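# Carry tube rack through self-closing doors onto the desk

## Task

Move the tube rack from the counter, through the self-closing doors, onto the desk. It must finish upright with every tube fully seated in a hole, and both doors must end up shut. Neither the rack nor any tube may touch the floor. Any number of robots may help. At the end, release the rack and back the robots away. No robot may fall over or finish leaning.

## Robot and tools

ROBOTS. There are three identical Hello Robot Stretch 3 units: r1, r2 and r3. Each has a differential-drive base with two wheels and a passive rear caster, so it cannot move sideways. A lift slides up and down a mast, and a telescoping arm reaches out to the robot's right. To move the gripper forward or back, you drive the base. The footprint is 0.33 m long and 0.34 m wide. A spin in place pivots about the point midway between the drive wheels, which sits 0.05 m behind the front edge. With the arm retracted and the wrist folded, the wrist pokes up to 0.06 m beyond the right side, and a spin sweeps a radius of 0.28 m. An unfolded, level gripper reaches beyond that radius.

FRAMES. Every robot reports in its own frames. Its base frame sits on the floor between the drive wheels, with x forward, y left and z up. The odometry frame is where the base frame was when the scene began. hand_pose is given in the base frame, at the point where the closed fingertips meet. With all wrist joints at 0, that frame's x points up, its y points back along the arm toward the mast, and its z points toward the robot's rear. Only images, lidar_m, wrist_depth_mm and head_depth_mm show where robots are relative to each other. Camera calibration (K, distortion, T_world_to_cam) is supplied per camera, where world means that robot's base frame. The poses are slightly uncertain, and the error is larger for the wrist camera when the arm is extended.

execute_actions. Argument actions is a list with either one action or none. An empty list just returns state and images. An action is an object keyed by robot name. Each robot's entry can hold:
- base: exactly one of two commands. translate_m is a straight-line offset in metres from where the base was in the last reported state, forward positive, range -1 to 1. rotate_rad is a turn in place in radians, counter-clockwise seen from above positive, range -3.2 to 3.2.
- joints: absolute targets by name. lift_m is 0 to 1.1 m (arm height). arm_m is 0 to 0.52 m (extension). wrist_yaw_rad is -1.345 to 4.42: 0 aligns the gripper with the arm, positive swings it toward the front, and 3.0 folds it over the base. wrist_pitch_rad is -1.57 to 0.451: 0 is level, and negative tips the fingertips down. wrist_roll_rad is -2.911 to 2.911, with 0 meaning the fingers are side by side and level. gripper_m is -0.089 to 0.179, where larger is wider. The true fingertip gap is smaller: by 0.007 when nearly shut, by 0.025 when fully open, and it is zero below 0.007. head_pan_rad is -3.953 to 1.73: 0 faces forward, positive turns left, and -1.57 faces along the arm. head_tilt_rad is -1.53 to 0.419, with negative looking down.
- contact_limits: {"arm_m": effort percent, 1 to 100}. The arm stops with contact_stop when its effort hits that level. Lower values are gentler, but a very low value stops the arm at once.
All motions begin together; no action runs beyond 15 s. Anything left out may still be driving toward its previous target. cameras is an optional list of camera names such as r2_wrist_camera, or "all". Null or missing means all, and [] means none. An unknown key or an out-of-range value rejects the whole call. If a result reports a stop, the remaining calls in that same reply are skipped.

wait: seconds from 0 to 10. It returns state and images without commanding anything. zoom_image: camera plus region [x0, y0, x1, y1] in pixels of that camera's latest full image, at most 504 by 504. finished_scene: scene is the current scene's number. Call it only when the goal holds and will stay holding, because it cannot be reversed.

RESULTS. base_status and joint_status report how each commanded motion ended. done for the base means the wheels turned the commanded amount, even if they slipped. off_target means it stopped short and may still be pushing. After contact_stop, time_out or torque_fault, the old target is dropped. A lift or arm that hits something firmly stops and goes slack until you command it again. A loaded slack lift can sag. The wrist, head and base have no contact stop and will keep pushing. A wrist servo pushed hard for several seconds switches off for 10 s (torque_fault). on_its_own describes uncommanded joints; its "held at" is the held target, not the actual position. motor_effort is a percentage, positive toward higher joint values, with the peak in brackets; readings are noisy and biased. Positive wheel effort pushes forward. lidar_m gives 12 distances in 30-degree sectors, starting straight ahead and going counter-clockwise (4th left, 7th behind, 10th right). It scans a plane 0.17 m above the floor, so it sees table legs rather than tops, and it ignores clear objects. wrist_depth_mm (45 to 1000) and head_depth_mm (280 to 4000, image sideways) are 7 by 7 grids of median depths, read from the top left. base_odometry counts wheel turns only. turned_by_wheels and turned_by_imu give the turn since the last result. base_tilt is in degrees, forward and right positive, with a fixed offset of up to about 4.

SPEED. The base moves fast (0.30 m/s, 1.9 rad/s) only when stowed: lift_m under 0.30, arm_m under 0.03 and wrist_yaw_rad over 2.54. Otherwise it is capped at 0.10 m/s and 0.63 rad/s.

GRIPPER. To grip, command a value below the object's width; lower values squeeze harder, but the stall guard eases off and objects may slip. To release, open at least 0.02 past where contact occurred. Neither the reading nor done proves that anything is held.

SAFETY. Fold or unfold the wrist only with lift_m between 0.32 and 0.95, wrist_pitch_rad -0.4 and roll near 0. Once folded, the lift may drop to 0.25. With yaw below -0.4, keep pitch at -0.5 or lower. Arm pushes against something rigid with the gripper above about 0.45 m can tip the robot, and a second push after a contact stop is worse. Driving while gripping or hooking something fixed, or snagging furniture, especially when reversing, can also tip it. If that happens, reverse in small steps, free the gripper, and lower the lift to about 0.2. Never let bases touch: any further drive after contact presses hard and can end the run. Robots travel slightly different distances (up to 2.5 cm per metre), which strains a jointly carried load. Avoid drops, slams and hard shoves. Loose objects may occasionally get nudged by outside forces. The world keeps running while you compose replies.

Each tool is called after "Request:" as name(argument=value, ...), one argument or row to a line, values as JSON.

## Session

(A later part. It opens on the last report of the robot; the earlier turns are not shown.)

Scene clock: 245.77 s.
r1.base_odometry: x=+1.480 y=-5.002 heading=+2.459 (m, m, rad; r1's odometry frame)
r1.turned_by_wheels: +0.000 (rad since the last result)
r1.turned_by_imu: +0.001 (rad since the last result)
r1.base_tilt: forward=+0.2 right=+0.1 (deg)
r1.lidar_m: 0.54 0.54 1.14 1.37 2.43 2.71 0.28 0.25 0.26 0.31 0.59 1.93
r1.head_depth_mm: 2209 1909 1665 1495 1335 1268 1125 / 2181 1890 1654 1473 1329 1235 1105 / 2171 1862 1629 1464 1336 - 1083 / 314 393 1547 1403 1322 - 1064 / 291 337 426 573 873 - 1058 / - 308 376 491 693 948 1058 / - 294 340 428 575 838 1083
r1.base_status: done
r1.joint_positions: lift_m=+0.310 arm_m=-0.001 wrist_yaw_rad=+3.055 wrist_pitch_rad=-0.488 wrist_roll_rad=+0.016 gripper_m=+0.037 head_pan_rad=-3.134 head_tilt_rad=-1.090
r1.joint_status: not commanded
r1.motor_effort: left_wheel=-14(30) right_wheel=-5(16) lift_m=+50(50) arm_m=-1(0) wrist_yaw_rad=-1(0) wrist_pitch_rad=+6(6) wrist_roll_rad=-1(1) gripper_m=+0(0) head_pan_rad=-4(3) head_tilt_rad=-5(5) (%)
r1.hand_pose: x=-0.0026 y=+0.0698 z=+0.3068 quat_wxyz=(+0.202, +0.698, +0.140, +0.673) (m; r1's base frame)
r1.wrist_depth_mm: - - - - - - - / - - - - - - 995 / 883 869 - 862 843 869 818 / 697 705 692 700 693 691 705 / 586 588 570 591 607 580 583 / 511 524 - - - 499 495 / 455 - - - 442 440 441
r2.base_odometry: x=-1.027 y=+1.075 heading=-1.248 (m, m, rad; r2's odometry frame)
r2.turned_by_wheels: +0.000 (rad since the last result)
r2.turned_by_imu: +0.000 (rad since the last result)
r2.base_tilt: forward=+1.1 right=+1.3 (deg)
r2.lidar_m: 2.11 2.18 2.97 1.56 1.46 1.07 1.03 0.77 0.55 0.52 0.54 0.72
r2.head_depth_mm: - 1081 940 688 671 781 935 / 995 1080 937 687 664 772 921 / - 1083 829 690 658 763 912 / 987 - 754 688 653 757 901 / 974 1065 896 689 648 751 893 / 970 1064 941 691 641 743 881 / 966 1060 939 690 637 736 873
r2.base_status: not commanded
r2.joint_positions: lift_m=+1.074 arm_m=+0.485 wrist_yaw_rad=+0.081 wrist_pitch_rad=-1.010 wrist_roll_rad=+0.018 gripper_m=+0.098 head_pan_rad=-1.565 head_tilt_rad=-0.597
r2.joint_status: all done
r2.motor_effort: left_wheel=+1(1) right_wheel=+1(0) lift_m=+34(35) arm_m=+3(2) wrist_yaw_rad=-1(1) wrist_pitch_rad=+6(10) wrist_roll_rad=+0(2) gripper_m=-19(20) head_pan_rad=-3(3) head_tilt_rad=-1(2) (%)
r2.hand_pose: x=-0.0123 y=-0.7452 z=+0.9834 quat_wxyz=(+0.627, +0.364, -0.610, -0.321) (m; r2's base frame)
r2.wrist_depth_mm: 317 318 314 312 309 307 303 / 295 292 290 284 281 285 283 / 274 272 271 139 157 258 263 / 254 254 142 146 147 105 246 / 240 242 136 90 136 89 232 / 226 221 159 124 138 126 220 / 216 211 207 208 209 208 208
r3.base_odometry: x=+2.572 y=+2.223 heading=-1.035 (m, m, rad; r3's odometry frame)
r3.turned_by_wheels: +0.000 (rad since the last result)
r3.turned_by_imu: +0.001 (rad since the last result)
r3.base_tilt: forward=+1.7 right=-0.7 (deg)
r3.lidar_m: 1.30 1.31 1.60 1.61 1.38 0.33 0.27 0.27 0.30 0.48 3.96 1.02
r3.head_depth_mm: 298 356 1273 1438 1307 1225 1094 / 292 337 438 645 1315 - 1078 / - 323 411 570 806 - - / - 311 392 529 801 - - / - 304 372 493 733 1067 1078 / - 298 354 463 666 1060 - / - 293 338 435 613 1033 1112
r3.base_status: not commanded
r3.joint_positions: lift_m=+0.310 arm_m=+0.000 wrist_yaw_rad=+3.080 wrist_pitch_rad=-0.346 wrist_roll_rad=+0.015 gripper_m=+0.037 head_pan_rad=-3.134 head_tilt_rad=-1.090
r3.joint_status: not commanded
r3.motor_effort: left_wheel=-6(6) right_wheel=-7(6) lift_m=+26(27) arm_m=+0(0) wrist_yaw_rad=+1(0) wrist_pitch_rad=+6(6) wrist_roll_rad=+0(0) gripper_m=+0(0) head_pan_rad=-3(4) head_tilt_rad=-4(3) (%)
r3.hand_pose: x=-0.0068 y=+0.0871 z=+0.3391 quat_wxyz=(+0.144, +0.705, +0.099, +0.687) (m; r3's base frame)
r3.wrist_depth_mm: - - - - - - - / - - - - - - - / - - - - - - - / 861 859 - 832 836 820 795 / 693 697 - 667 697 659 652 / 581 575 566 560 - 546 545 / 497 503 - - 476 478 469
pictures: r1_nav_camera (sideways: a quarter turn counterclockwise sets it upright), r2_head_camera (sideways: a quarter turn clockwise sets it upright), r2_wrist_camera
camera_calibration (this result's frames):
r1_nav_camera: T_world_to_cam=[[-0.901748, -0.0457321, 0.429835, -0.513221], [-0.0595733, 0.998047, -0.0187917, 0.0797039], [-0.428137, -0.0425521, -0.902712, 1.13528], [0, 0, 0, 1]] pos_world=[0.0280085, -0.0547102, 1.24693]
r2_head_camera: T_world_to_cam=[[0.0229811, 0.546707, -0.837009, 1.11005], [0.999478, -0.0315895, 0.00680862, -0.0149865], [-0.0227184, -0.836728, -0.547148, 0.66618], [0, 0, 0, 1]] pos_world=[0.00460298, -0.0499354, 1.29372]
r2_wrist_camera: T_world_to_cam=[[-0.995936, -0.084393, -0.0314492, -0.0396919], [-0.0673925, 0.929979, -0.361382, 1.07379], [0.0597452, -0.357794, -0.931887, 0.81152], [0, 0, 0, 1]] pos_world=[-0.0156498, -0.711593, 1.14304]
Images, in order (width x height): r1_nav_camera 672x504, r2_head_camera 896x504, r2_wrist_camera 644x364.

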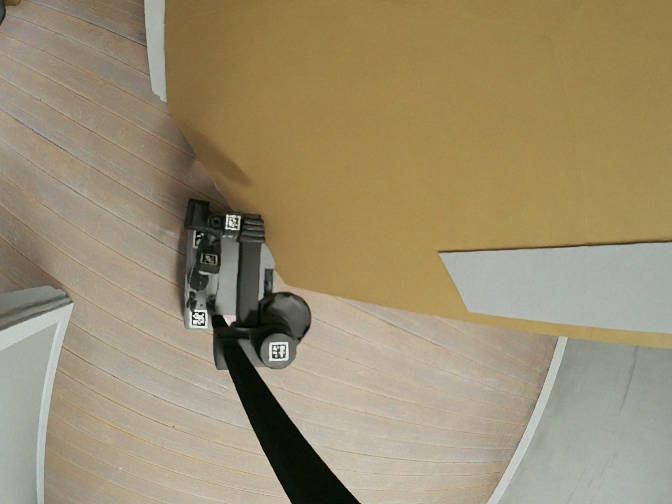

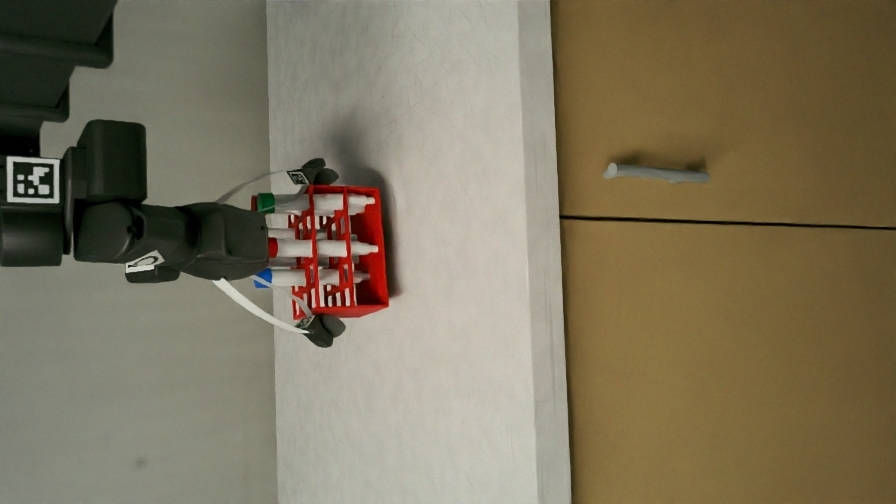

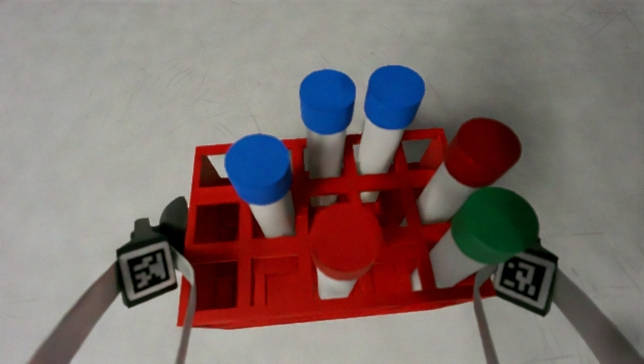

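Request:
execute_actions(
  actions=[
    {"r2":{"joints":{"gripper_m":0.084}},"r1":{"base":{"rotate_rad":0.5}}},
  ],
  cameras=["r2_wrist_camera"],
)

Request:
execute_actions(
  actions=[
    {"r2":{"joints":{"arm_m":0.38,"lift_m":1.085}},"r1":{"base":{"translate_m":-0.27}}},
  ],
  cameras=["r2_wrist_camera"],
)

Request:
execute_actions(
  actions=[
    {"r1":{"base":{"rotate_rad":0.5}},"r2":{"joints":{"head_tilt_rad":-0.35}}},
  ],
  cameras=["r2_wrist_camera","r1_nav_camera","r2_head_camera"],
)

Scene clock: 254.97 s.
r1.base_odometry: x=+1.480 y=-5.002 heading=+2.958 (m, m, rad; r1's odometry frame)
r1.turned_by_wheels: +0.500 (rad since the last result)
r1.turned_by_imu: +0.489 (rad since the last result)
r1.base_tilt: forward=+0.2 right=+0.1 (deg)
r1.lidar_m: 0.53 1.07 1.36 2.37 2.71 0.31 0.27 0.27 0.32 0.56 1.93 0.55
r1.head_depth_mm: 289 335 452 1477 1338 1257 1114 / - 324 421 626 1321 1237 1102 / - 316 405 570 870 - 1080 / - 309 392 541 779 - 1067 / - 304 379 515 804 - 1057 / - 301 366 491 752 1132 1058 / - 297 354 470 703 1144 1089
r1.base_status: done
r1.joint_positions: lift_m=+0.310 arm_m=-0.001 wrist_yaw_rad=+3.055 wrist_pitch_rad=-0.488 wrist_roll_rad=+0.016 gripper_m=+0.037 head_pan_rad=-3.134 head_tilt_rad=-1.090
r1.joint_status: not commanded
r1.on_its_own: left_wheel is at rest, and its effort (-24) is outside its rest range (-18 to +18)
r1.motor_effort: left_wheel=-24(30) right_wheel=-2(4) lift_m=+50(50) arm_m=+0(0) wrist_yaw_rad=+0(0) wrist_pitch_rad=+6(6) wrist_roll_rad=-1(0) gripper_m=-1(1) head_pan_rad=-3(3) head_tilt_rad=-5(5) (%)
r1.hand_pose: x=-0.0026 y=+0.0698 z=+0.3068 quat_wxyz=(+0.202, +0.698, +0.140, +0.673) (m; r1's base frame)
r1.wrist_depth_mm: - - - - - - - / - - - - - - - / 875 867 - 859 837 860 850 / 700 703 708 690 713 702 694 / 593 581 576 581 604 577 589 / 505 521 - - - 497 502 / 356 - - - 443 443 438
r2.base_odometry: x=-1.027 y=+1.075 heading=-1.248 (m, m, rad; r2's odometry frame)
r2.turned_by_wheels: +0.000 (rad since the last result)
r2.turned_by_imu: +0.000 (rad since the last result)
r2.base_tilt: forward=+1.1 right=+1.3 (deg)
r2.lidar_m: 2.11 2.19 2.96 1.57 1.46 1.07 1.03 0.77 0.55 0.52 0.54 0.72
r2.head_depth_mm: - 1081 943 687 670 781 932 / 997 1078 939 688 664 774 922 / - 1082 849 689 657 765 912 / 984 - 751 689 653 757 901 / 973 1063 895 688 647 749 889 / 966 1060 940 689 642 744 882 / 966 1058 942 690 638 736 868
r2.base_status: not commanded
r2.joint_positions: lift_m=+1.074 arm_m=+0.485 wrist_yaw_rad=+0.081 wrist_pitch_rad=-1.010 wrist_roll_rad=+0.018 gripper_m=+0.085 head_pan_rad=-1.565 head_tilt_rad=-0.597
r2.joint_status: all done
r2.motor_effort: left_wheel=+1(1) right_wheel=+1(1) lift_m=+34(34) arm_m=+3(2) wrist_yaw_rad=-1(1) wrist_pitch_rad=+6(6) wrist_roll_rad=+0(0) gripper_m=-23(82) head_pan_rad=-3(3) head_tilt_rad=-1(2) (%)
r2.hand_pose: x=-0.0123 y=-0.7452 z=+0.9834 quat_wxyz=(+0.627, +0.364, -0.610, -0.321) (m; r2's base frame)
r2.wrist_depth_mm: 317 318 315 312 308 307 304 / 294 291 289 286 279 283 285 / 274 271 267 139 157 258 262 / 255 255 142 147 147 105 247 / 239 240 136 90 135 89 231 / 226 219 158 124 138 126 219 / 215 212 208 208 209 208 207
r3.base_odometry: x=+2.572 y=+2.223 heading=-1.035 (m, m, rad; r3's odometry frame)
r3.turned_by_wheels: +0.000 (rad since the last result)
r3.turned_by_imu: +0.001 (rad since the last result)
r3.base_tilt: forward=+1.7 right=-0.8 (deg)
r3.lidar_m: 1.30 1.31 1.59 1.60 1.38 0.33 0.27 0.27 0.30 0.48 3.97 1.02
r3.head_depth_mm: 298 356 1283 1441 1306 1216 1083 / 292 338 439 646 1310 - 1074 / - 323 411 571 811 - - / - 311 392 531 796 - - / - 304 372 494 734 1066 1081 / - 298 355 464 669 1060 - / - 292 338 437 612 1032 1113
r3.base_status: not commanded
r3.joint_positions: lift_m=+0.310 arm_m=+0.000 wrist_yaw_rad=+3.080 wrist_pitch_rad=-0.346 wrist_roll_rad=+0.015 gripper_m=+0.037 head_pan_rad=-3.134 head_tilt_rad=-1.090
r3.joint_status: not commanded
r3.motor_effort: left_wheel=-6(6) right_wheel=-7(6) lift_m=+26(27) arm_m=+0(0) wrist_yaw_rad=+1(1) wrist_pitch_rad=+5(6) wrist_roll_rad=+0(0) gripper_m=-1(0) head_pan_rad=-3(4) head_tilt_rad=-4(3) (%)
r3.hand_pose: x=-0.0068 y=+0.0871 z=+0.3391 quat_wxyz=(+0.144, +0.705, +0.099, +0.687) (m; r3's base frame)
r3.wrist_depth_mm: - - - - - - - / - - - - - - - / - - - - - - - / 867 857 - 840 814 835 798 / 696 693 - 675 682 661 660 / 577 578 579 563 - 553 548 / 487 504 - - 483 476 472
pictures: r2_wrist_camera
camera_calibration (this result's frames):
r2_wrist_camera: T_world_to_cam=[[-0.995936, -0.0843928, -0.0314493, -0.0396917], [-0.0673923, 0.929979, -0.361382, 1.07379], [0.0597452, -0.357794, -0.931887, 0.81152], [0, 0, 0, 1]] pos_world=[-0.0156498, -0.711593, 1.14304]
Images, in order (width x height): r2_wrist_camera 644x364.

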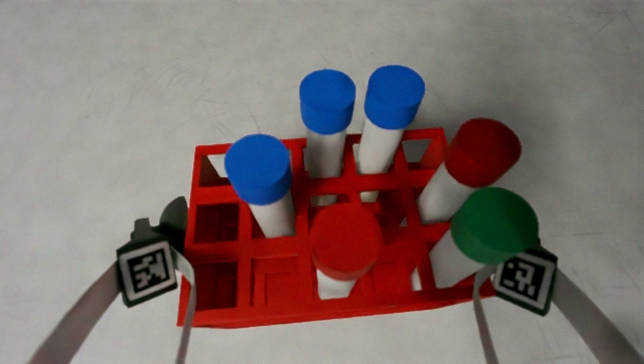

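Scene clock: 258.60 s.
r1.base_odometry: x=+1.745 y=-5.051 heading=+2.958 (m, m, rad; r1's odometry frame)
r1.turned_by_wheels: +0.000 (rad since the last result)
r1.turned_by_imu: +0.001 (rad since the last result)
r1.base_tilt: forward=+0.2 right=+0.2 (deg)
r1.lidar_m: 0.80 1.48 1.51 2.62 2.54 2.56 0.28 0.26 0.26 0.34 2.08 1.97
r1.head_depth_mm: 2216 1916 1668 1478 1336 1269 1118 / 2193 1882 1653 1478 1324 1239 1106 / 317 1781 1625 1457 1342 - 1079 / 297 353 458 662 1068 - 1070 / 286 324 407 552 846 - 1061 / - 304 371 484 696 972 1055 / - 293 339 430 591 880 1084
r1.base_status: done
r1.joint_positions: lift_m=+0.310 arm_m=-0.001 wrist_yaw_rad=+3.055 wrist_pitch_rad=-0.488 wrist_roll_rad=+0.016 gripper_m=+0.037 head_pan_rad=-3.134 head_tilt_rad=-1.090
r1.joint_status: not commanded
r1.motor_effort: left_wheel=-9(26) right_wheel=-4(14) lift_m=+50(50) arm_m=+0(0) wrist_yaw_rad=+0(1) wrist_pitch_rad=+6(6) wrist_roll_rad=-1(0) gripper_m=+0(0) head_pan_rad=-3(4) head_tilt_rad=-5(5) (%)
r1.hand_pose: x=-0.0026 y=+0.0698 z=+0.3068 quat_wxyz=(+0.202, +0.698, +0.140, +0.673) (m; r1's base frame)
r1.wrist_depth_mm: - - - - - - - / - - - - - - - / 874 875 - 866 872 862 876 / 712 707 690 698 701 685 694 / 590 582 582 581 606 590 595 / 505 522 - - - 505 509 / 458 - - - 442 447 446
r2.base_odometry: x=-1.027 y=+1.075 heading=-1.248 (m, m, rad; r2's odometry frame)
r2.turned_by_wheels: +0.000 (rad since the last result)
r2.turned_by_imu: +0.000 (rad since the last result)
r2.base_tilt: forward=+1.1 right=+1.4 (deg)
r2.lidar_m: 2.11 2.18 2.96 1.59 1.46 1.07 1.03 0.77 0.55 0.52 0.54 0.72
r2.head_depth_mm: 1010 1082 939 687 670 780 933 / 982 1091 942 689 664 772 921 / - 1091 831 664 659 765 911 / 973 - 631 652 654 760 901 / 974 1063 964 665 647 749 891 / 970 1065 939 689 643 745 878 / 966 1059 941 689 637 738 870
r2.base_status: not commanded
r2.joint_positions: lift_m=+1.084 arm_m=+0.380 wrist_yaw_rad=+0.081 wrist_pitch_rad=-1.011 wrist_roll_rad=+0.018 gripper_m=+0.085 head_pan_rad=-1.565 head_tilt_rad=-0.597
r2.joint_status: all done
r2.motor_effort: left_wheel=+1(1) right_wheel=+1(1) lift_m=+34(35) arm_m=-3(4) wrist_yaw_rad=-1(1) wrist_pitch_rad=+6(6) wrist_roll_rad=+0(0) gripper_m=-23(24) head_pan_rad=-3(3) head_tilt_rad=-1(1) (%)
r2.hand_pose: x=-0.0123 y=-0.6405 z=+0.9932 quat_wxyz=(+0.627, +0.364, -0.610, -0.321) (m; r2's base frame)
r2.wrist_depth_mm: 332 327 327 326 323 320 315 / 306 305 303 296 294 297 293 / 285 282 281 138 157 268 276 / 264 265 142 146 147 104 255 / 251 252 136 91 136 89 241 / 236 230 158 124 138 126 229 / 226 221 216 218 218 217 217
r3.base_odometry: x=+2.572 y=+2.223 heading=-1.035 (m, m, rad; r3's odometry frame)
r3.turned_by_wheels: +0.000 (rad since the last result)
r3.turned_by_imu: +0.001 (rad since the last result)
r3.base_tilt: forward=+1.7 right=-0.7 (deg)
r3.lidar_m: 1.30 1.31 1.59 1.62 1.38 0.33 0.27 0.27 0.30 0.48 3.98 1.02
r3.head_depth_mm: 298 356 1275 1438 1316 1213 1095 / 291 338 437 645 1315 - 1080 / - 322 411 568 806 - - / - 311 391 528 796 - - / - 304 373 494 735 1063 1076 / - 298 355 463 667 1062 - / - 292 338 434 614 1028 1112
r3.base_status: not commanded
r3.joint_positions: lift_m=+0.310 arm_m=+0.000 wrist_yaw_rad=+3.080 wrist_pitch_rad=-0.346 wrist_roll_rad=+0.015 gripper_m=+0.037 head_pan_rad=-3.134 head_tilt_rad=-1.090
r3.joint_status: not commanded
r3.motor_effort: left_wheel=-7(6) right_wheel=-7(7) lift_m=+27(27) arm_m=+0(0) wrist_yaw_rad=+0(1) wrist_pitch_rad=+5(6) wrist_roll_rad=+0(0) gripper_m=+0(0) head_pan_rad=-3(4) head_tilt_rad=-5(4) (%)
r3.hand_pose: x=-0.0068 y=+0.0871 z=+0.3391 quat_wxyz=(+0.144, +0.705, +0.099, +0.687) (m; r3's base frame)
r3.wrist_depth_mm: - - - - - - - / - - - - - - - / - - - - - - - / 871 853 - 847 833 812 815 / 699 682 - 669 697 656 647 / 579 574 565 557 - 556 545 / 493 506 - - 477 470 468
pictures: r2_wrist_camera
camera_calibration (this result's frames):
r2_wrist_camera: T_world_to_cam=[[-0.995939, -0.0843612, -0.031453, -0.0305424], [-0.0674205, 0.930335, -0.36046, 0.979338], [0.0596706, -0.356875, -0.932244, 0.859125], [0, 0, 0, 1]] pos_world=[-0.0156555, -0.607089, 1.15297]
Images, in order (width x height): r2_wrist_camera 644x364.

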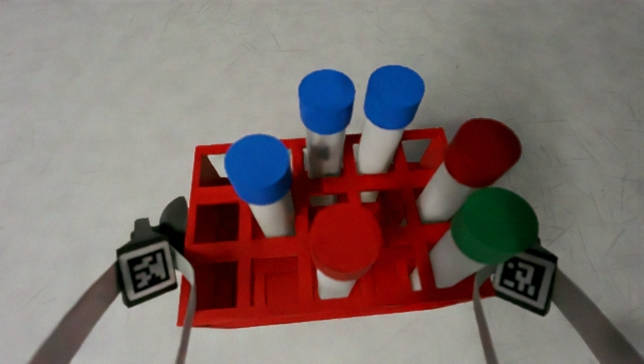

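Scene clock: 260.37 s.
r1.base_odometry: x=+1.745 y=-5.051 heading=-2.825 (m, m, rad; r1's odometry frame)
r1.turned_by_wheels: +0.500 (rad since the last result)
r1.turned_by_imu: +0.491 (rad since the last result)
r1.base_tilt: forward=+0.2 right=+0.1 (deg)
r1.lidar_m: 1.39 1.51 2.56 2.55 2.56 0.30 0.28 0.28 0.34 0.79 2.05 0.80
r1.head_depth_mm: - 314 405 1425 1340 1264 1117 / - 311 397 557 1308 1240 1102 / - 308 392 542 809 - 1075 / - 307 385 527 768 - 1065 / - 306 378 514 808 - 1058 / - 302 370 501 779 1160 1053 / - 299 364 490 749 1152 1088
r1.base_status: done
r1.joint_positions: lift_m=+0.310 arm_m=-0.001 wrist_yaw_rad=+3.055 wrist_pitch_rad=-0.488 wrist_roll_rad=+0.016 gripper_m=+0.037 head_pan_rad=-3.134 head_tilt_rad=-1.090
r1.joint_status: not commanded
r1.motor_effort: left_wheel=-16(24) right_wheel=-2(3) lift_m=+50(50) arm_m=+0(0) wrist_yaw_rad=-1(0) wrist_pitch_rad=+6(6) wrist_roll_rad=-1(0) gripper_m=+0(0) head_pan_rad=-4(4) head_tilt_rad=-5(5) (%)
r1.hand_pose: x=-0.0026 y=+0.0697 z=+0.3068 quat_wxyz=(+0.202, +0.698, +0.140, +0.673) (m; r1's base frame)
r1.wrist_depth_mm: - - - - - - - / - - - - - - - / 872 873 - 886 854 879 874 / 697 713 690 693 696 690 693 / 565 591 580 583 597 593 578 / 366 532 - - - 504 506 / 335 - - - 442 442 445
r2.base_odometry: x=-1.027 y=+1.075 heading=-1.248 (m, m, rad; r2's odometry frame)
r2.turned_by_wheels: +0.000 (rad since the last result)
r2.turned_by_imu: +0.000 (rad since the last result)
r2.base_tilt: forward=+1.1 right=+1.4 (deg)
r2.lidar_m: 2.11 2.19 2.95 1.64 1.46 1.07 1.03 0.77 0.55 0.52 0.54 0.72
r2.head_depth_mm: 989 1030 1128 1122 763 597 651 / 986 1026 1112 1134 763 597 645 / 981 1025 - 1062 673 598 639 / 981 1030 1093 677 654 600 636 / 977 1032 1101 1138 704 579 630 / 975 1030 1092 1134 771 582 625 / 970 1030 1090 1130 776 582 620
r2.base_status: not commanded
r2.joint_positions: lift_m=+1.084 arm_m=+0.380 wrist_yaw_rad=+0.081 wrist_pitch_rad=-1.011 wrist_roll_rad=+0.018 gripper_m=+0.085 head_pan_rad=-1.565 head_tilt_rad=-0.360
r2.joint_status: all done
r2.motor_effort: left_wheel=+1(1) right_wheel=+1(1) lift_m=+34(34) arm_m=-4(4) wrist_yaw_rad=-1(1) wrist_pitch_rad=+6(6) wrist_roll_rad=+0(0) gripper_m=-23(23) head_pan_rad=-3(3) head_tilt_rad=+6(24) (%)
r2.hand_pose: x=-0.0123 y=-0.6405 z=+0.9932 quat_wxyz=(+0.627, +0.364, -0.610, -0.321) (m; r2's base frame)
r2.wrist_depth_mm: 332 328 324 326 321 319 317 / 308 304 303 297 293 294 293 / 284 285 281 138 157 271 275 / 264 266 143 147 146 104 255 / 250 252 135 90 136 89 241 / 237 230 159 124 138 126 229 / 226 221 215 218 218 218 216
r3.base_odometry: x=+2.572 y=+2.223 heading=-1.035 (m, m, rad; r3's odometry frame)
r3.turned_by_wheels: +0.000 (rad since the last result)
r3.turned_by_imu: +0.000 (rad since the last result)
r3.base_tilt: forward=+1.7 right=-0.8 (deg)
r3.lidar_m: 1.30 1.31 1.59 1.62 1.37 0.33 0.27 0.27 0.30 0.48 3.98 1.02
r3.head_depth_mm: 297 356 1278 1445 1300 1221 1082 / 292 338 438 645 1311 - 1081 / - 322 411 570 810 - - / - 311 391 530 795 - - / - 303 371 494 734 1062 1075 / - 298 354 463 667 1066 - / - 292 338 436 613 1027 1111
r3.base_status: not commanded
r3.joint_positions: lift_m=+0.310 arm_m=+0.000 wrist_yaw_rad=+3.080 wrist_pitch_rad=-0.346 wrist_roll_rad=+0.015 gripper_m=+0.037 head_pan_rad=-3.134 head_tilt_rad=-1.090
r3.joint_status: not commanded
r3.motor_effort: left_wheel=-6(6) right_wheel=-6(7) lift_m=+27(27) arm_m=+0(0) wrist_yaw_rad=+0(0) wrist_pitch_rad=+6(6) wrist_roll_rad=+0(0) gripper_m=+0(0) head_pan_rad=-3(4) head_tilt_rad=-5(4) (%)
r3.hand_pose: x=-0.0068 y=+0.0871 z=+0.3391 quat_wxyz=(+0.144, +0.705, +0.099, +0.687) (m; r3's base frame)
r3.wrist_depth_mm: - - - - - - - / - - - - - - - / - - - - - - - / 882 869 - 841 843 805 816 / 703 690 - 667 696 651 648 / 584 573 572 555 - 555 542 / 495 504 - - 478 476 476
pictures: r1_nav_camera (sideways: a quarter turn counterclockwise sets it upright), r2_head_camera (sideways: a quarter turn clockwise sets it upright), r2_wrist_camera
camera_calibration (this result's frames):
r1_nav_camera: T_world_to_cam=[[-0.901748, -0.0457319, 0.429835, -0.513221], [-0.0595731, 0.998047, -0.0187917, 0.0797039], [-0.428136, -0.042552, -0.902712, 1.13528], [0, 0, 0, 1]] pos_world=[0.0280085, -0.0547102, 1.24693]
r2_head_camera: T_world_to_cam=[[0.0242046, 0.334717, -0.942008, 1.24702], [0.999462, -0.0289472, 0.0153953, -0.0261687], [-0.0221154, -0.941874, -0.335238, 0.39043], [0, 0, 0, 1]] pos_world=[0.0046056, -0.0504199, 1.30599]
r2_wrist_camera: T_world_to_cam=[[-0.995939, -0.0843611, -0.031453, -0.0305423], [-0.0674204, 0.930335, -0.36046, 0.979338], [0.0596706, -0.356875, -0.932244, 0.859125], [0, 0, 0, 1]] pos_world=[-0.0156555, -0.607089, 1.15297]
Images, in order (width x height): r1_nav_camera 672x504, r2_head_camera 896x504, r2_wrist_camera 644x364.

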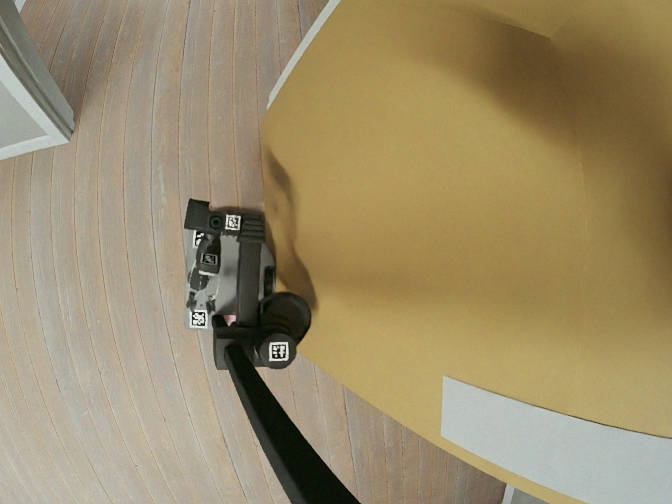

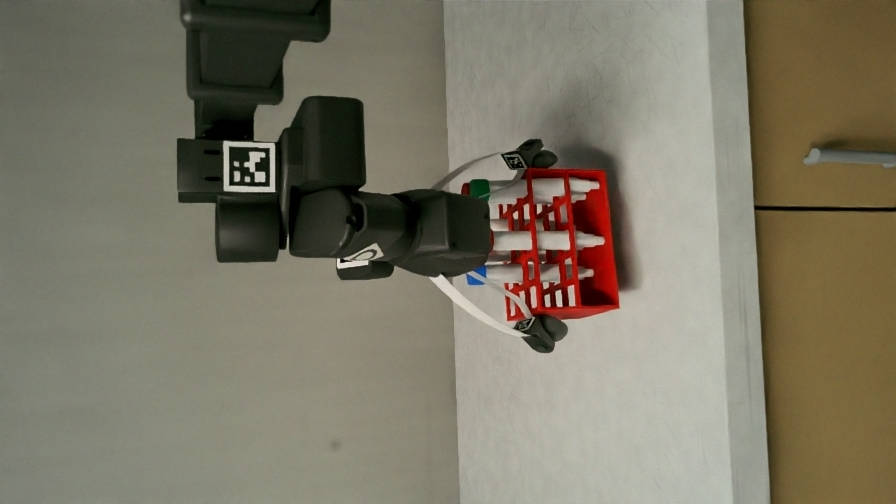

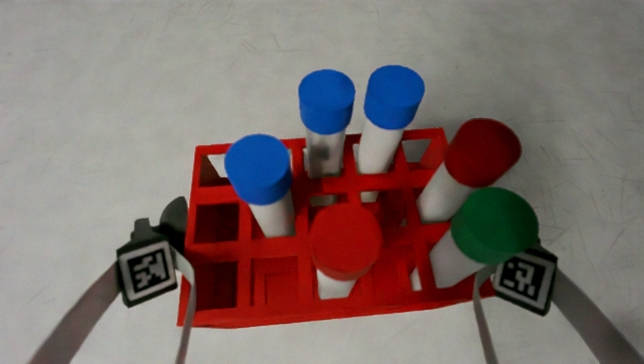

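Request:
execute_actions(
  actions=[
    {"r1":{"base":{"translate_m":-0.22}},"r2":{"joints":{"arm_m":0.0,"head_pan_rad":0,"head_tilt_rad":-0.7}}},
  ],
  cameras=[],
)

Request:
execute_actions(
  actions=[
    {"r2":{"base":{"rotate_rad":1.75},"joints":{"lift_m":0.88,"wrist_yaw_rad":1.0}}},
  ],
  cameras=["r2_wrist_camera","r1_nav_camera","r2_nav_camera"],
)

Scene clock: 272.17 s.
r1.base_odometry: x=+1.954 y=-4.983 heading=-2.826 (m, m, rad; r1's odometry frame)
r1.turned_by_wheels: -0.001 (rad since the last result)
r1.turned_by_imu: +0.103 (rad since the last result)
r1.base_tilt: forward=+0.2 right=+0.1 (deg)
r1.lidar_m: 1.92 1.63 2.66 2.49 2.53 0.32 0.27 0.27 0.32 0.55 2.01 0.93
r1.head_depth_mm: 291 340 463 1492 1331 - 1115 / 287 329 428 639 1323 1238 1103 / - 320 410 581 897 - 1082 / - 310 397 548 784 - 1064 / - 305 380 519 811 - 1059 / - 301 366 493 751 1118 1057 / - 296 354 470 701 1136 1078
r1.base_status: translate_m off_target (by the wheels' count: -0.2196 of -0.2200)
r1.joint_positions: lift_m=+0.310 arm_m=-0.001 wrist_yaw_rad=+3.055 wrist_pitch_rad=-0.489 wrist_roll_rad=+0.016 gripper_m=+0.037 head_pan_rad=-3.136 head_tilt_rad=-1.093
r1.joint_status: not commanded
r1.on_its_own: left_wheel is at rest, and its effort (-62) is outside its rest range (-18 to +18); right_wheel is at rest, and its effort (-20) is outside its rest range (-18 to +18)
r1.motor_effort: left_wheel=-62(81) right_wheel=-20(30) lift_m=+46(50) arm_m=+0(0) wrist_yaw_rad=-2(4) wrist_pitch_rad=+6(8) wrist_roll_rad=+0(1) gripper_m=-1(0) head_pan_rad=-2(4) head_tilt_rad=-3(5) (%)
r1.hand_pose: x=-0.0027 y=+0.0697 z=+0.3068 quat_wxyz=(+0.202, +0.698, +0.140, +0.673) (m; r1's base frame)
r1.wrist_depth_mm: - - - - - - - / - - - - - - - / 869 894 - 857 856 835 850 / 721 708 707 687 695 706 684 / 586 580 575 588 602 578 588 / 509 525 - - - 499 499 / 363 - - - 444 441 440
r2.base_odometry: x=-1.027 y=+1.075 heading=-1.248 (m, m, rad; r2's odometry frame)
r2.turned_by_wheels: +0.000 (rad since the last result)
r2.turned_by_imu: +0.000 (rad since the last result)
r2.base_tilt: forward=+1.1 right=+1.3 (deg)
r2.lidar_m: 2.11 2.19 2.97 1.75 1.46 1.07 1.03 0.77 0.55 0.52 0.54 0.72
r2.head_depth_mm: 1886 2089 2321 1454 1544 1423 1229 / 1866 2064 2350 2043 1669 1416 1221 / 1859 2062 2327 2035 1670 1411 1225 / 1838 2062 2334 2036 1675 1414 1224 / 1825 2062 2325 2031 1666 1413 1224 / 1823 2022 2273 2030 1669 1415 1229 / 1835 2025 2283 2032 1669 1406 1222
r2.base_status: not commanded
r2.joint_positions: lift_m=+1.084 arm_m=+0.003 wrist_yaw_rad=+0.081 wrist_pitch_rad=-1.011 wrist_roll_rad=+0.018 gripper_m=+0.085 head_pan_rad=-0.007 head_tilt_rad=-0.691
r2.joint_status: all done
joint sent to its limit — the command would take r2.arm_m past its lower limit, so that joint was sent only as far as its limit.
r2.motor_effort: left_wheel=+1(0) right_wheel=+1(1) lift_m=+34(34) arm_m=-4(4) wrist_yaw_rad=+0(1) wrist_pitch_rad=+6(6) wrist_roll_rad=+0(0) gripper_m=-23(23) head_pan_rad=+5(59) head_tilt_rad=-4(26) (%)
r2.hand_pose: x=-0.0123 y=-0.2630 z=+0.9932 quat_wxyz=(+0.627, +0.364, -0.610, -0.321) (m; r2's base frame)
r2.wrist_depth_mm: 356 348 339 340 334 333 324 / 474 466 460 409 397 419 409 / 641 617 555 139 157 486 522 / 957 910 143 147 147 105 788 / - - 136 91 135 89 - / - - 159 124 138 126 - / - - - - - - -
r3.base_odometry: x=+2.572 y=+2.223 heading=-1.035 (m, m, rad; r3's odometry frame)
r3.turned_by_wheels: +0.000 (rad since the last result)
r3.turned_by_imu: +0.001 (rad since the last result)
r3.base_tilt: forward=+1.8 right=-0.7 (deg)
r3.lidar_m: 1.30 1.31 1.59 1.63 1.38 0.33 0.27 0.27 0.30 0.48 3.98 1.02
r3.head_depth_mm: 298 356 1273 1433 1311 1219 1084 / 292 338 438 645 1304 - 1083 / - 323 412 569 810 - - / - 312 392 529 797 - - / - 303 371 493 733 1069 1076 / - 298 355 463 665 1057 - / - 293 338 436 613 1030 1108
r3.base_status: not commanded
r3.joint_positions: lift_m=+0.310 arm_m=+0.000 wrist_yaw_rad=+3.080 wrist_pitch_rad=-0.346 wrist_roll_rad=+0.015 gripper_m=+0.037 head_pan_rad=-3.134 head_tilt_rad=-1.090
r3.joint_status: not commanded
r3.motor_effort: left_wheel=-6(6) right_wheel=-6(6) lift_m=+26(27) arm_m=+0(0) wrist_yaw_rad=+0(1) wrist_pitch_rad=+6(5) wrist_roll_rad=+0(0) gripper_m=+0(0) head_pan_rad=-4(4) head_tilt_rad=-4(3) (%)
r3.hand_pose: x=-0.0068 y=+0.0871 z=+0.3391 quat_wxyz=(+0.144, +0.705, +0.099, +0.687) (m; r3's base frame)
r3.wrist_depth_mm: - - - - - - - / - - - - - - - / - - - - - - - / 874 853 - 835 825 811 809 / 705 694 - 673 686 660 653 / 581 578 566 562 - 557 548 / 492 501 - - 481 476 465
pictures: none
No camera images: the call's "cameras" was empty. Leave "cameras" out to get every camera's image.

Scene clock: 275.93 s.
r1.base_odometry: x=+1.954 y=-4.983 heading=-2.826 (m, m, rad; r1's odometry frame)
r1.turned_by_wheels: +0.000 (rad since the last result)
r1.turned_by_imu: +0.001 (rad since the last result)
r1.base_tilt: forward=+0.2 right=+0.1 (deg)
r1.lidar_m: 1.84 1.76 2.66 2.49 2.53 0.32 0.27 0.27 0.32 0.55 2.01 0.94
r1.head_depth_mm: 291 340 463 1479 1338 - 1114 / 287 330 428 638 1332 1246 1109 / - 320 411 579 896 - 1085 / - 311 397 547 788 - 1069 / - 305 381 518 811 - 1055 / - 301 367 495 751 1123 1060 / - 296 354 470 701 1130 1085
r1.base_status: not commanded
r1.joint_positions: lift_m=+0.310 arm_m=-0.001 wrist_yaw_rad=+3.055 wrist_pitch_rad=-0.489 wrist_roll_rad=+0.016 gripper_m=+0.037 head_pan_rad=-3.136 head_tilt_rad=-1.093
r1.joint_status: not commanded
r1.on_its_own: left_wheel is at rest, and its effort (-62) is outside its rest range (-18 to +18); right_wheel is at rest, and its effort (-21) is outside its rest range (-18 to +18)
r1.motor_effort: left_wheel=-62(62) right_wheel=-21(21) lift_m=+47(46) arm_m=+0(1) wrist_yaw_rad=+0(1) wrist_pitch_rad=+6(6) wrist_roll_rad=-1(0) gripper_m=+0(0) head_pan_rad=-2(3) head_tilt_rad=-3(3) (%)
r1.hand_pose: x=-0.0027 y=+0.0697 z=+0.3068 quat_wxyz=(+0.202, +0.698, +0.140, +0.673) (m; r1's base frame)
r1.wrist_depth_mm: - - - - - - - / - - - - - - - / 869 886 - 856 854 866 854 / 710 696 705 698 700 690 689 / 603 585 578 584 606 583 587 / 510 530 - - - 492 497 / 356 - - - 436 438 443
r2.base_odometry: x=-1.027 y=+1.075 heading=+0.502 (m, m, rad; r2's odometry frame)
r2.turned_by_wheels: +1.750 (rad since the last result)
r2.turned_by_imu: +1.770 (rad since the last result)
r2.base_tilt: forward=+1.2 right=+1.4 (deg)
r2.lidar_m: 1.75 1.26 1.03 1.03 0.65 0.53 0.52 0.57 0.89 2.11 2.33 3.62
r2.head_depth_mm: 3072 3326 2639 2032 1670 1412 1229 / 3132 3431 2630 2034 1666 1415 1230 / 3091 3388 2593 2022 1669 1417 1229 / 1750 1916 2098 2029 1666 1409 1225 / 1801 1937 2118 2031 1665 1413 1227 / 1790 2003 2246 2031 1664 1410 1222 / 1781 1973 2259 2026 1667 1405 1221
r2.base_status: done
r2.joint_positions: lift_m=+0.880 arm_m=+0.003 wrist_yaw_rad=+0.998 wrist_pitch_rad=-1.011 wrist_roll_rad=+0.018 gripper_m=+0.085 head_pan_rad=-0.007 head_tilt_rad=-0.691
r2.joint_status: all done
r2.motor_effort: left_wheel=-1(4) right_wheel=+2(6) lift_m=+16(30) arm_m=-3(4) wrist_yaw_rad=+1(4) wrist_pitch_rad=+6(6) wrist_roll_rad=+0(0) gripper_m=-23(23) head_pan_rad=+4(4) head_tilt_rad=-3(4) (%)
r2.hand_pose: x=+0.0756 y=-0.2106 z=+0.7892 quat_wxyz=(+0.704, +0.597, -0.385, -0.010) (m; r2's base frame)
r2.wrist_depth_mm: - - - - - - - / - - - - - - - / - - - 136 157 - - / - - 142 147 147 104 - / 955 966 136 91 136 89 925 / 921 880 159 124 138 126 906 / 862 856 826 818 847 843 852
r3.base_odometry: x=+2.572 y=+2.223 heading=-1.035 (m, m, rad; r3's odometry frame)
r3.turned_by_wheels: +0.000 (rad since the last result)
r3.turned_by_imu: +0.001 (rad since the last result)
r3.base_tilt: forward=+1.6 right=-0.7 (deg)
r3.lidar_m: 1.30 1.31 1.59 1.62 1.38 0.33 0.27 0.27 0.30 0.48 3.97 1.02
r3.head_depth_mm: 297 356 1276 1443 1310 1217 1093 / 291 337 439 642 1311 - 1079 / - 323 411 570 811 - - / - 311 392 529 796 - - / - 304 372 495 734 1062 1073 / - 298 354 463 667 1063 - / - 292 338 436 611 1032 1117
r3.base_status: not commanded
r3.joint_positions: lift_m=+0.310 arm_m=+0.000 wrist_yaw_rad=+3.080 wrist_pitch_rad=-0.346 wrist_roll_rad=+0.015 gripper_m=+0.037 head_pan_rad=-3.134 head_tilt_rad=-1.090
r3.joint_status: not commanded
r3.motor_effort: left_wheel=-6(6) right_wheel=-6(6) lift_m=+27(27) arm_m=+0(0) wrist_yaw_rad=+1(1) wrist_pitch_rad=+6(6) wrist_roll_rad=+0(0) gripper_m=+0(0) head_pan_rad=-3(4) head_tilt_rad=-3(3) (%)
r3.hand_pose: x=-0.0068 y=+0.0871 z=+0.3391 quat_wxyz=(+0.144, +0.705, +0.099, +0.687) (m; r3's base frame)
r3.wrist_depth_mm: - - - - - - - / - - - - - - - / - - - - - - - / 889 878 - 829 825 811 823 / 690 679 - 682 691 655 646 / 578 577 569 562 - 550 545 / 496 502 - - 475 472 471
pictures: r1_nav_camera (sideways: a quarter turn counterclockwise sets it upright), r2_nav_camera (sideways: a quarter turn counterclockwise sets it upright), r2_wrist_camera
camera_calibration (this result's frames):
r1_nav_camera: T_world_to_cam=[[-0.903026, -0.0442293, 0.427303, -0.509915], [-0.0578494, 0.998146, -0.018938, 0.0798838], [-0.425673, -0.0418208, -0.90391, 1.13683], [0, 0, 0, 1]] pos_world=[0.0280709, -0.0547459, 1.24699]
r2_nav_camera: T_world_to_cam=[[0.635592, 0.00156993, 0.772024, -0.964523], [-0.0258963, -0.999392, 0.0233522, 0.0190127], [0.771591, -0.034835, -0.635165, 0.783123], [0, 0, 0, 1]] pos_world=[0.00928417, 0.0477955, 1.2416]
r2_wrist_camera: T_world_to_cam=[[-0.538471, -0.842057, -0.0314421, -0.107337], [-0.779794, 0.512102, -0.360101, 0.477241], [0.319327, -0.169386, -0.932383, 0.837039], [0, 0, 0, 1]] pos_world=[0.0470621, -0.192997, 0.948922]
Images, in order (width x height): r1_nav_camera 672x504, r2_nav_camera 672x504, r2_wrist_camera 644x364.

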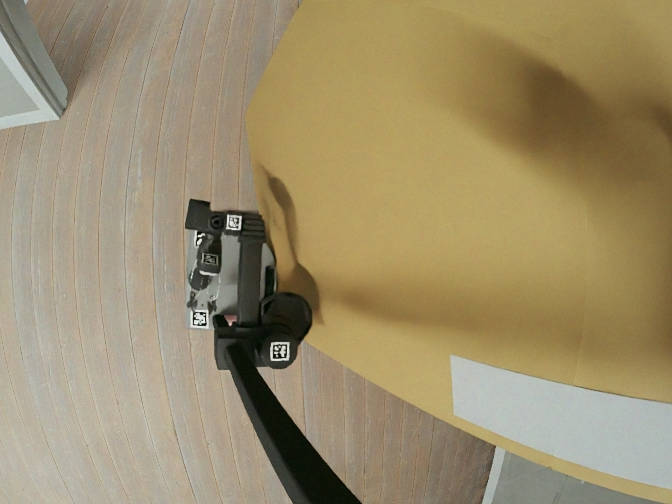

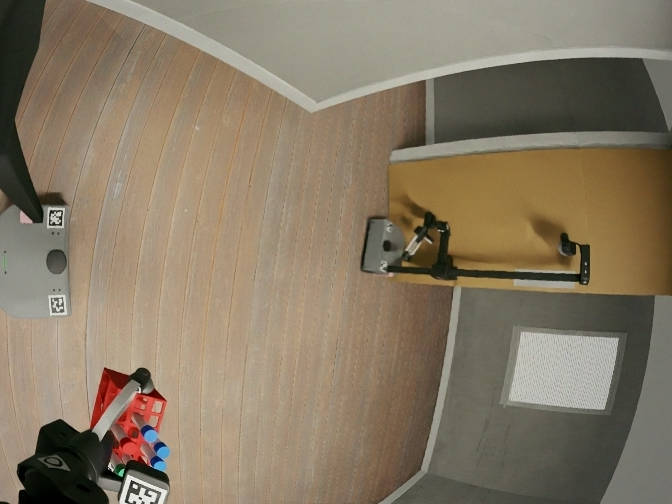

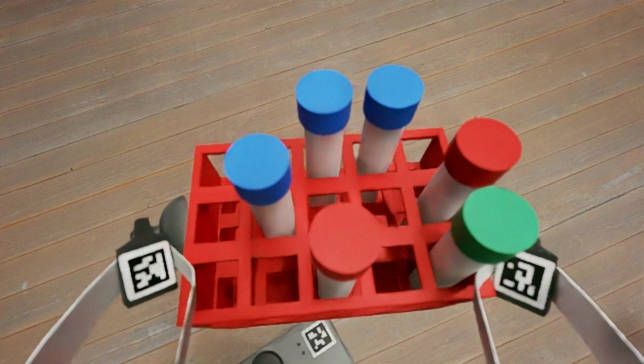

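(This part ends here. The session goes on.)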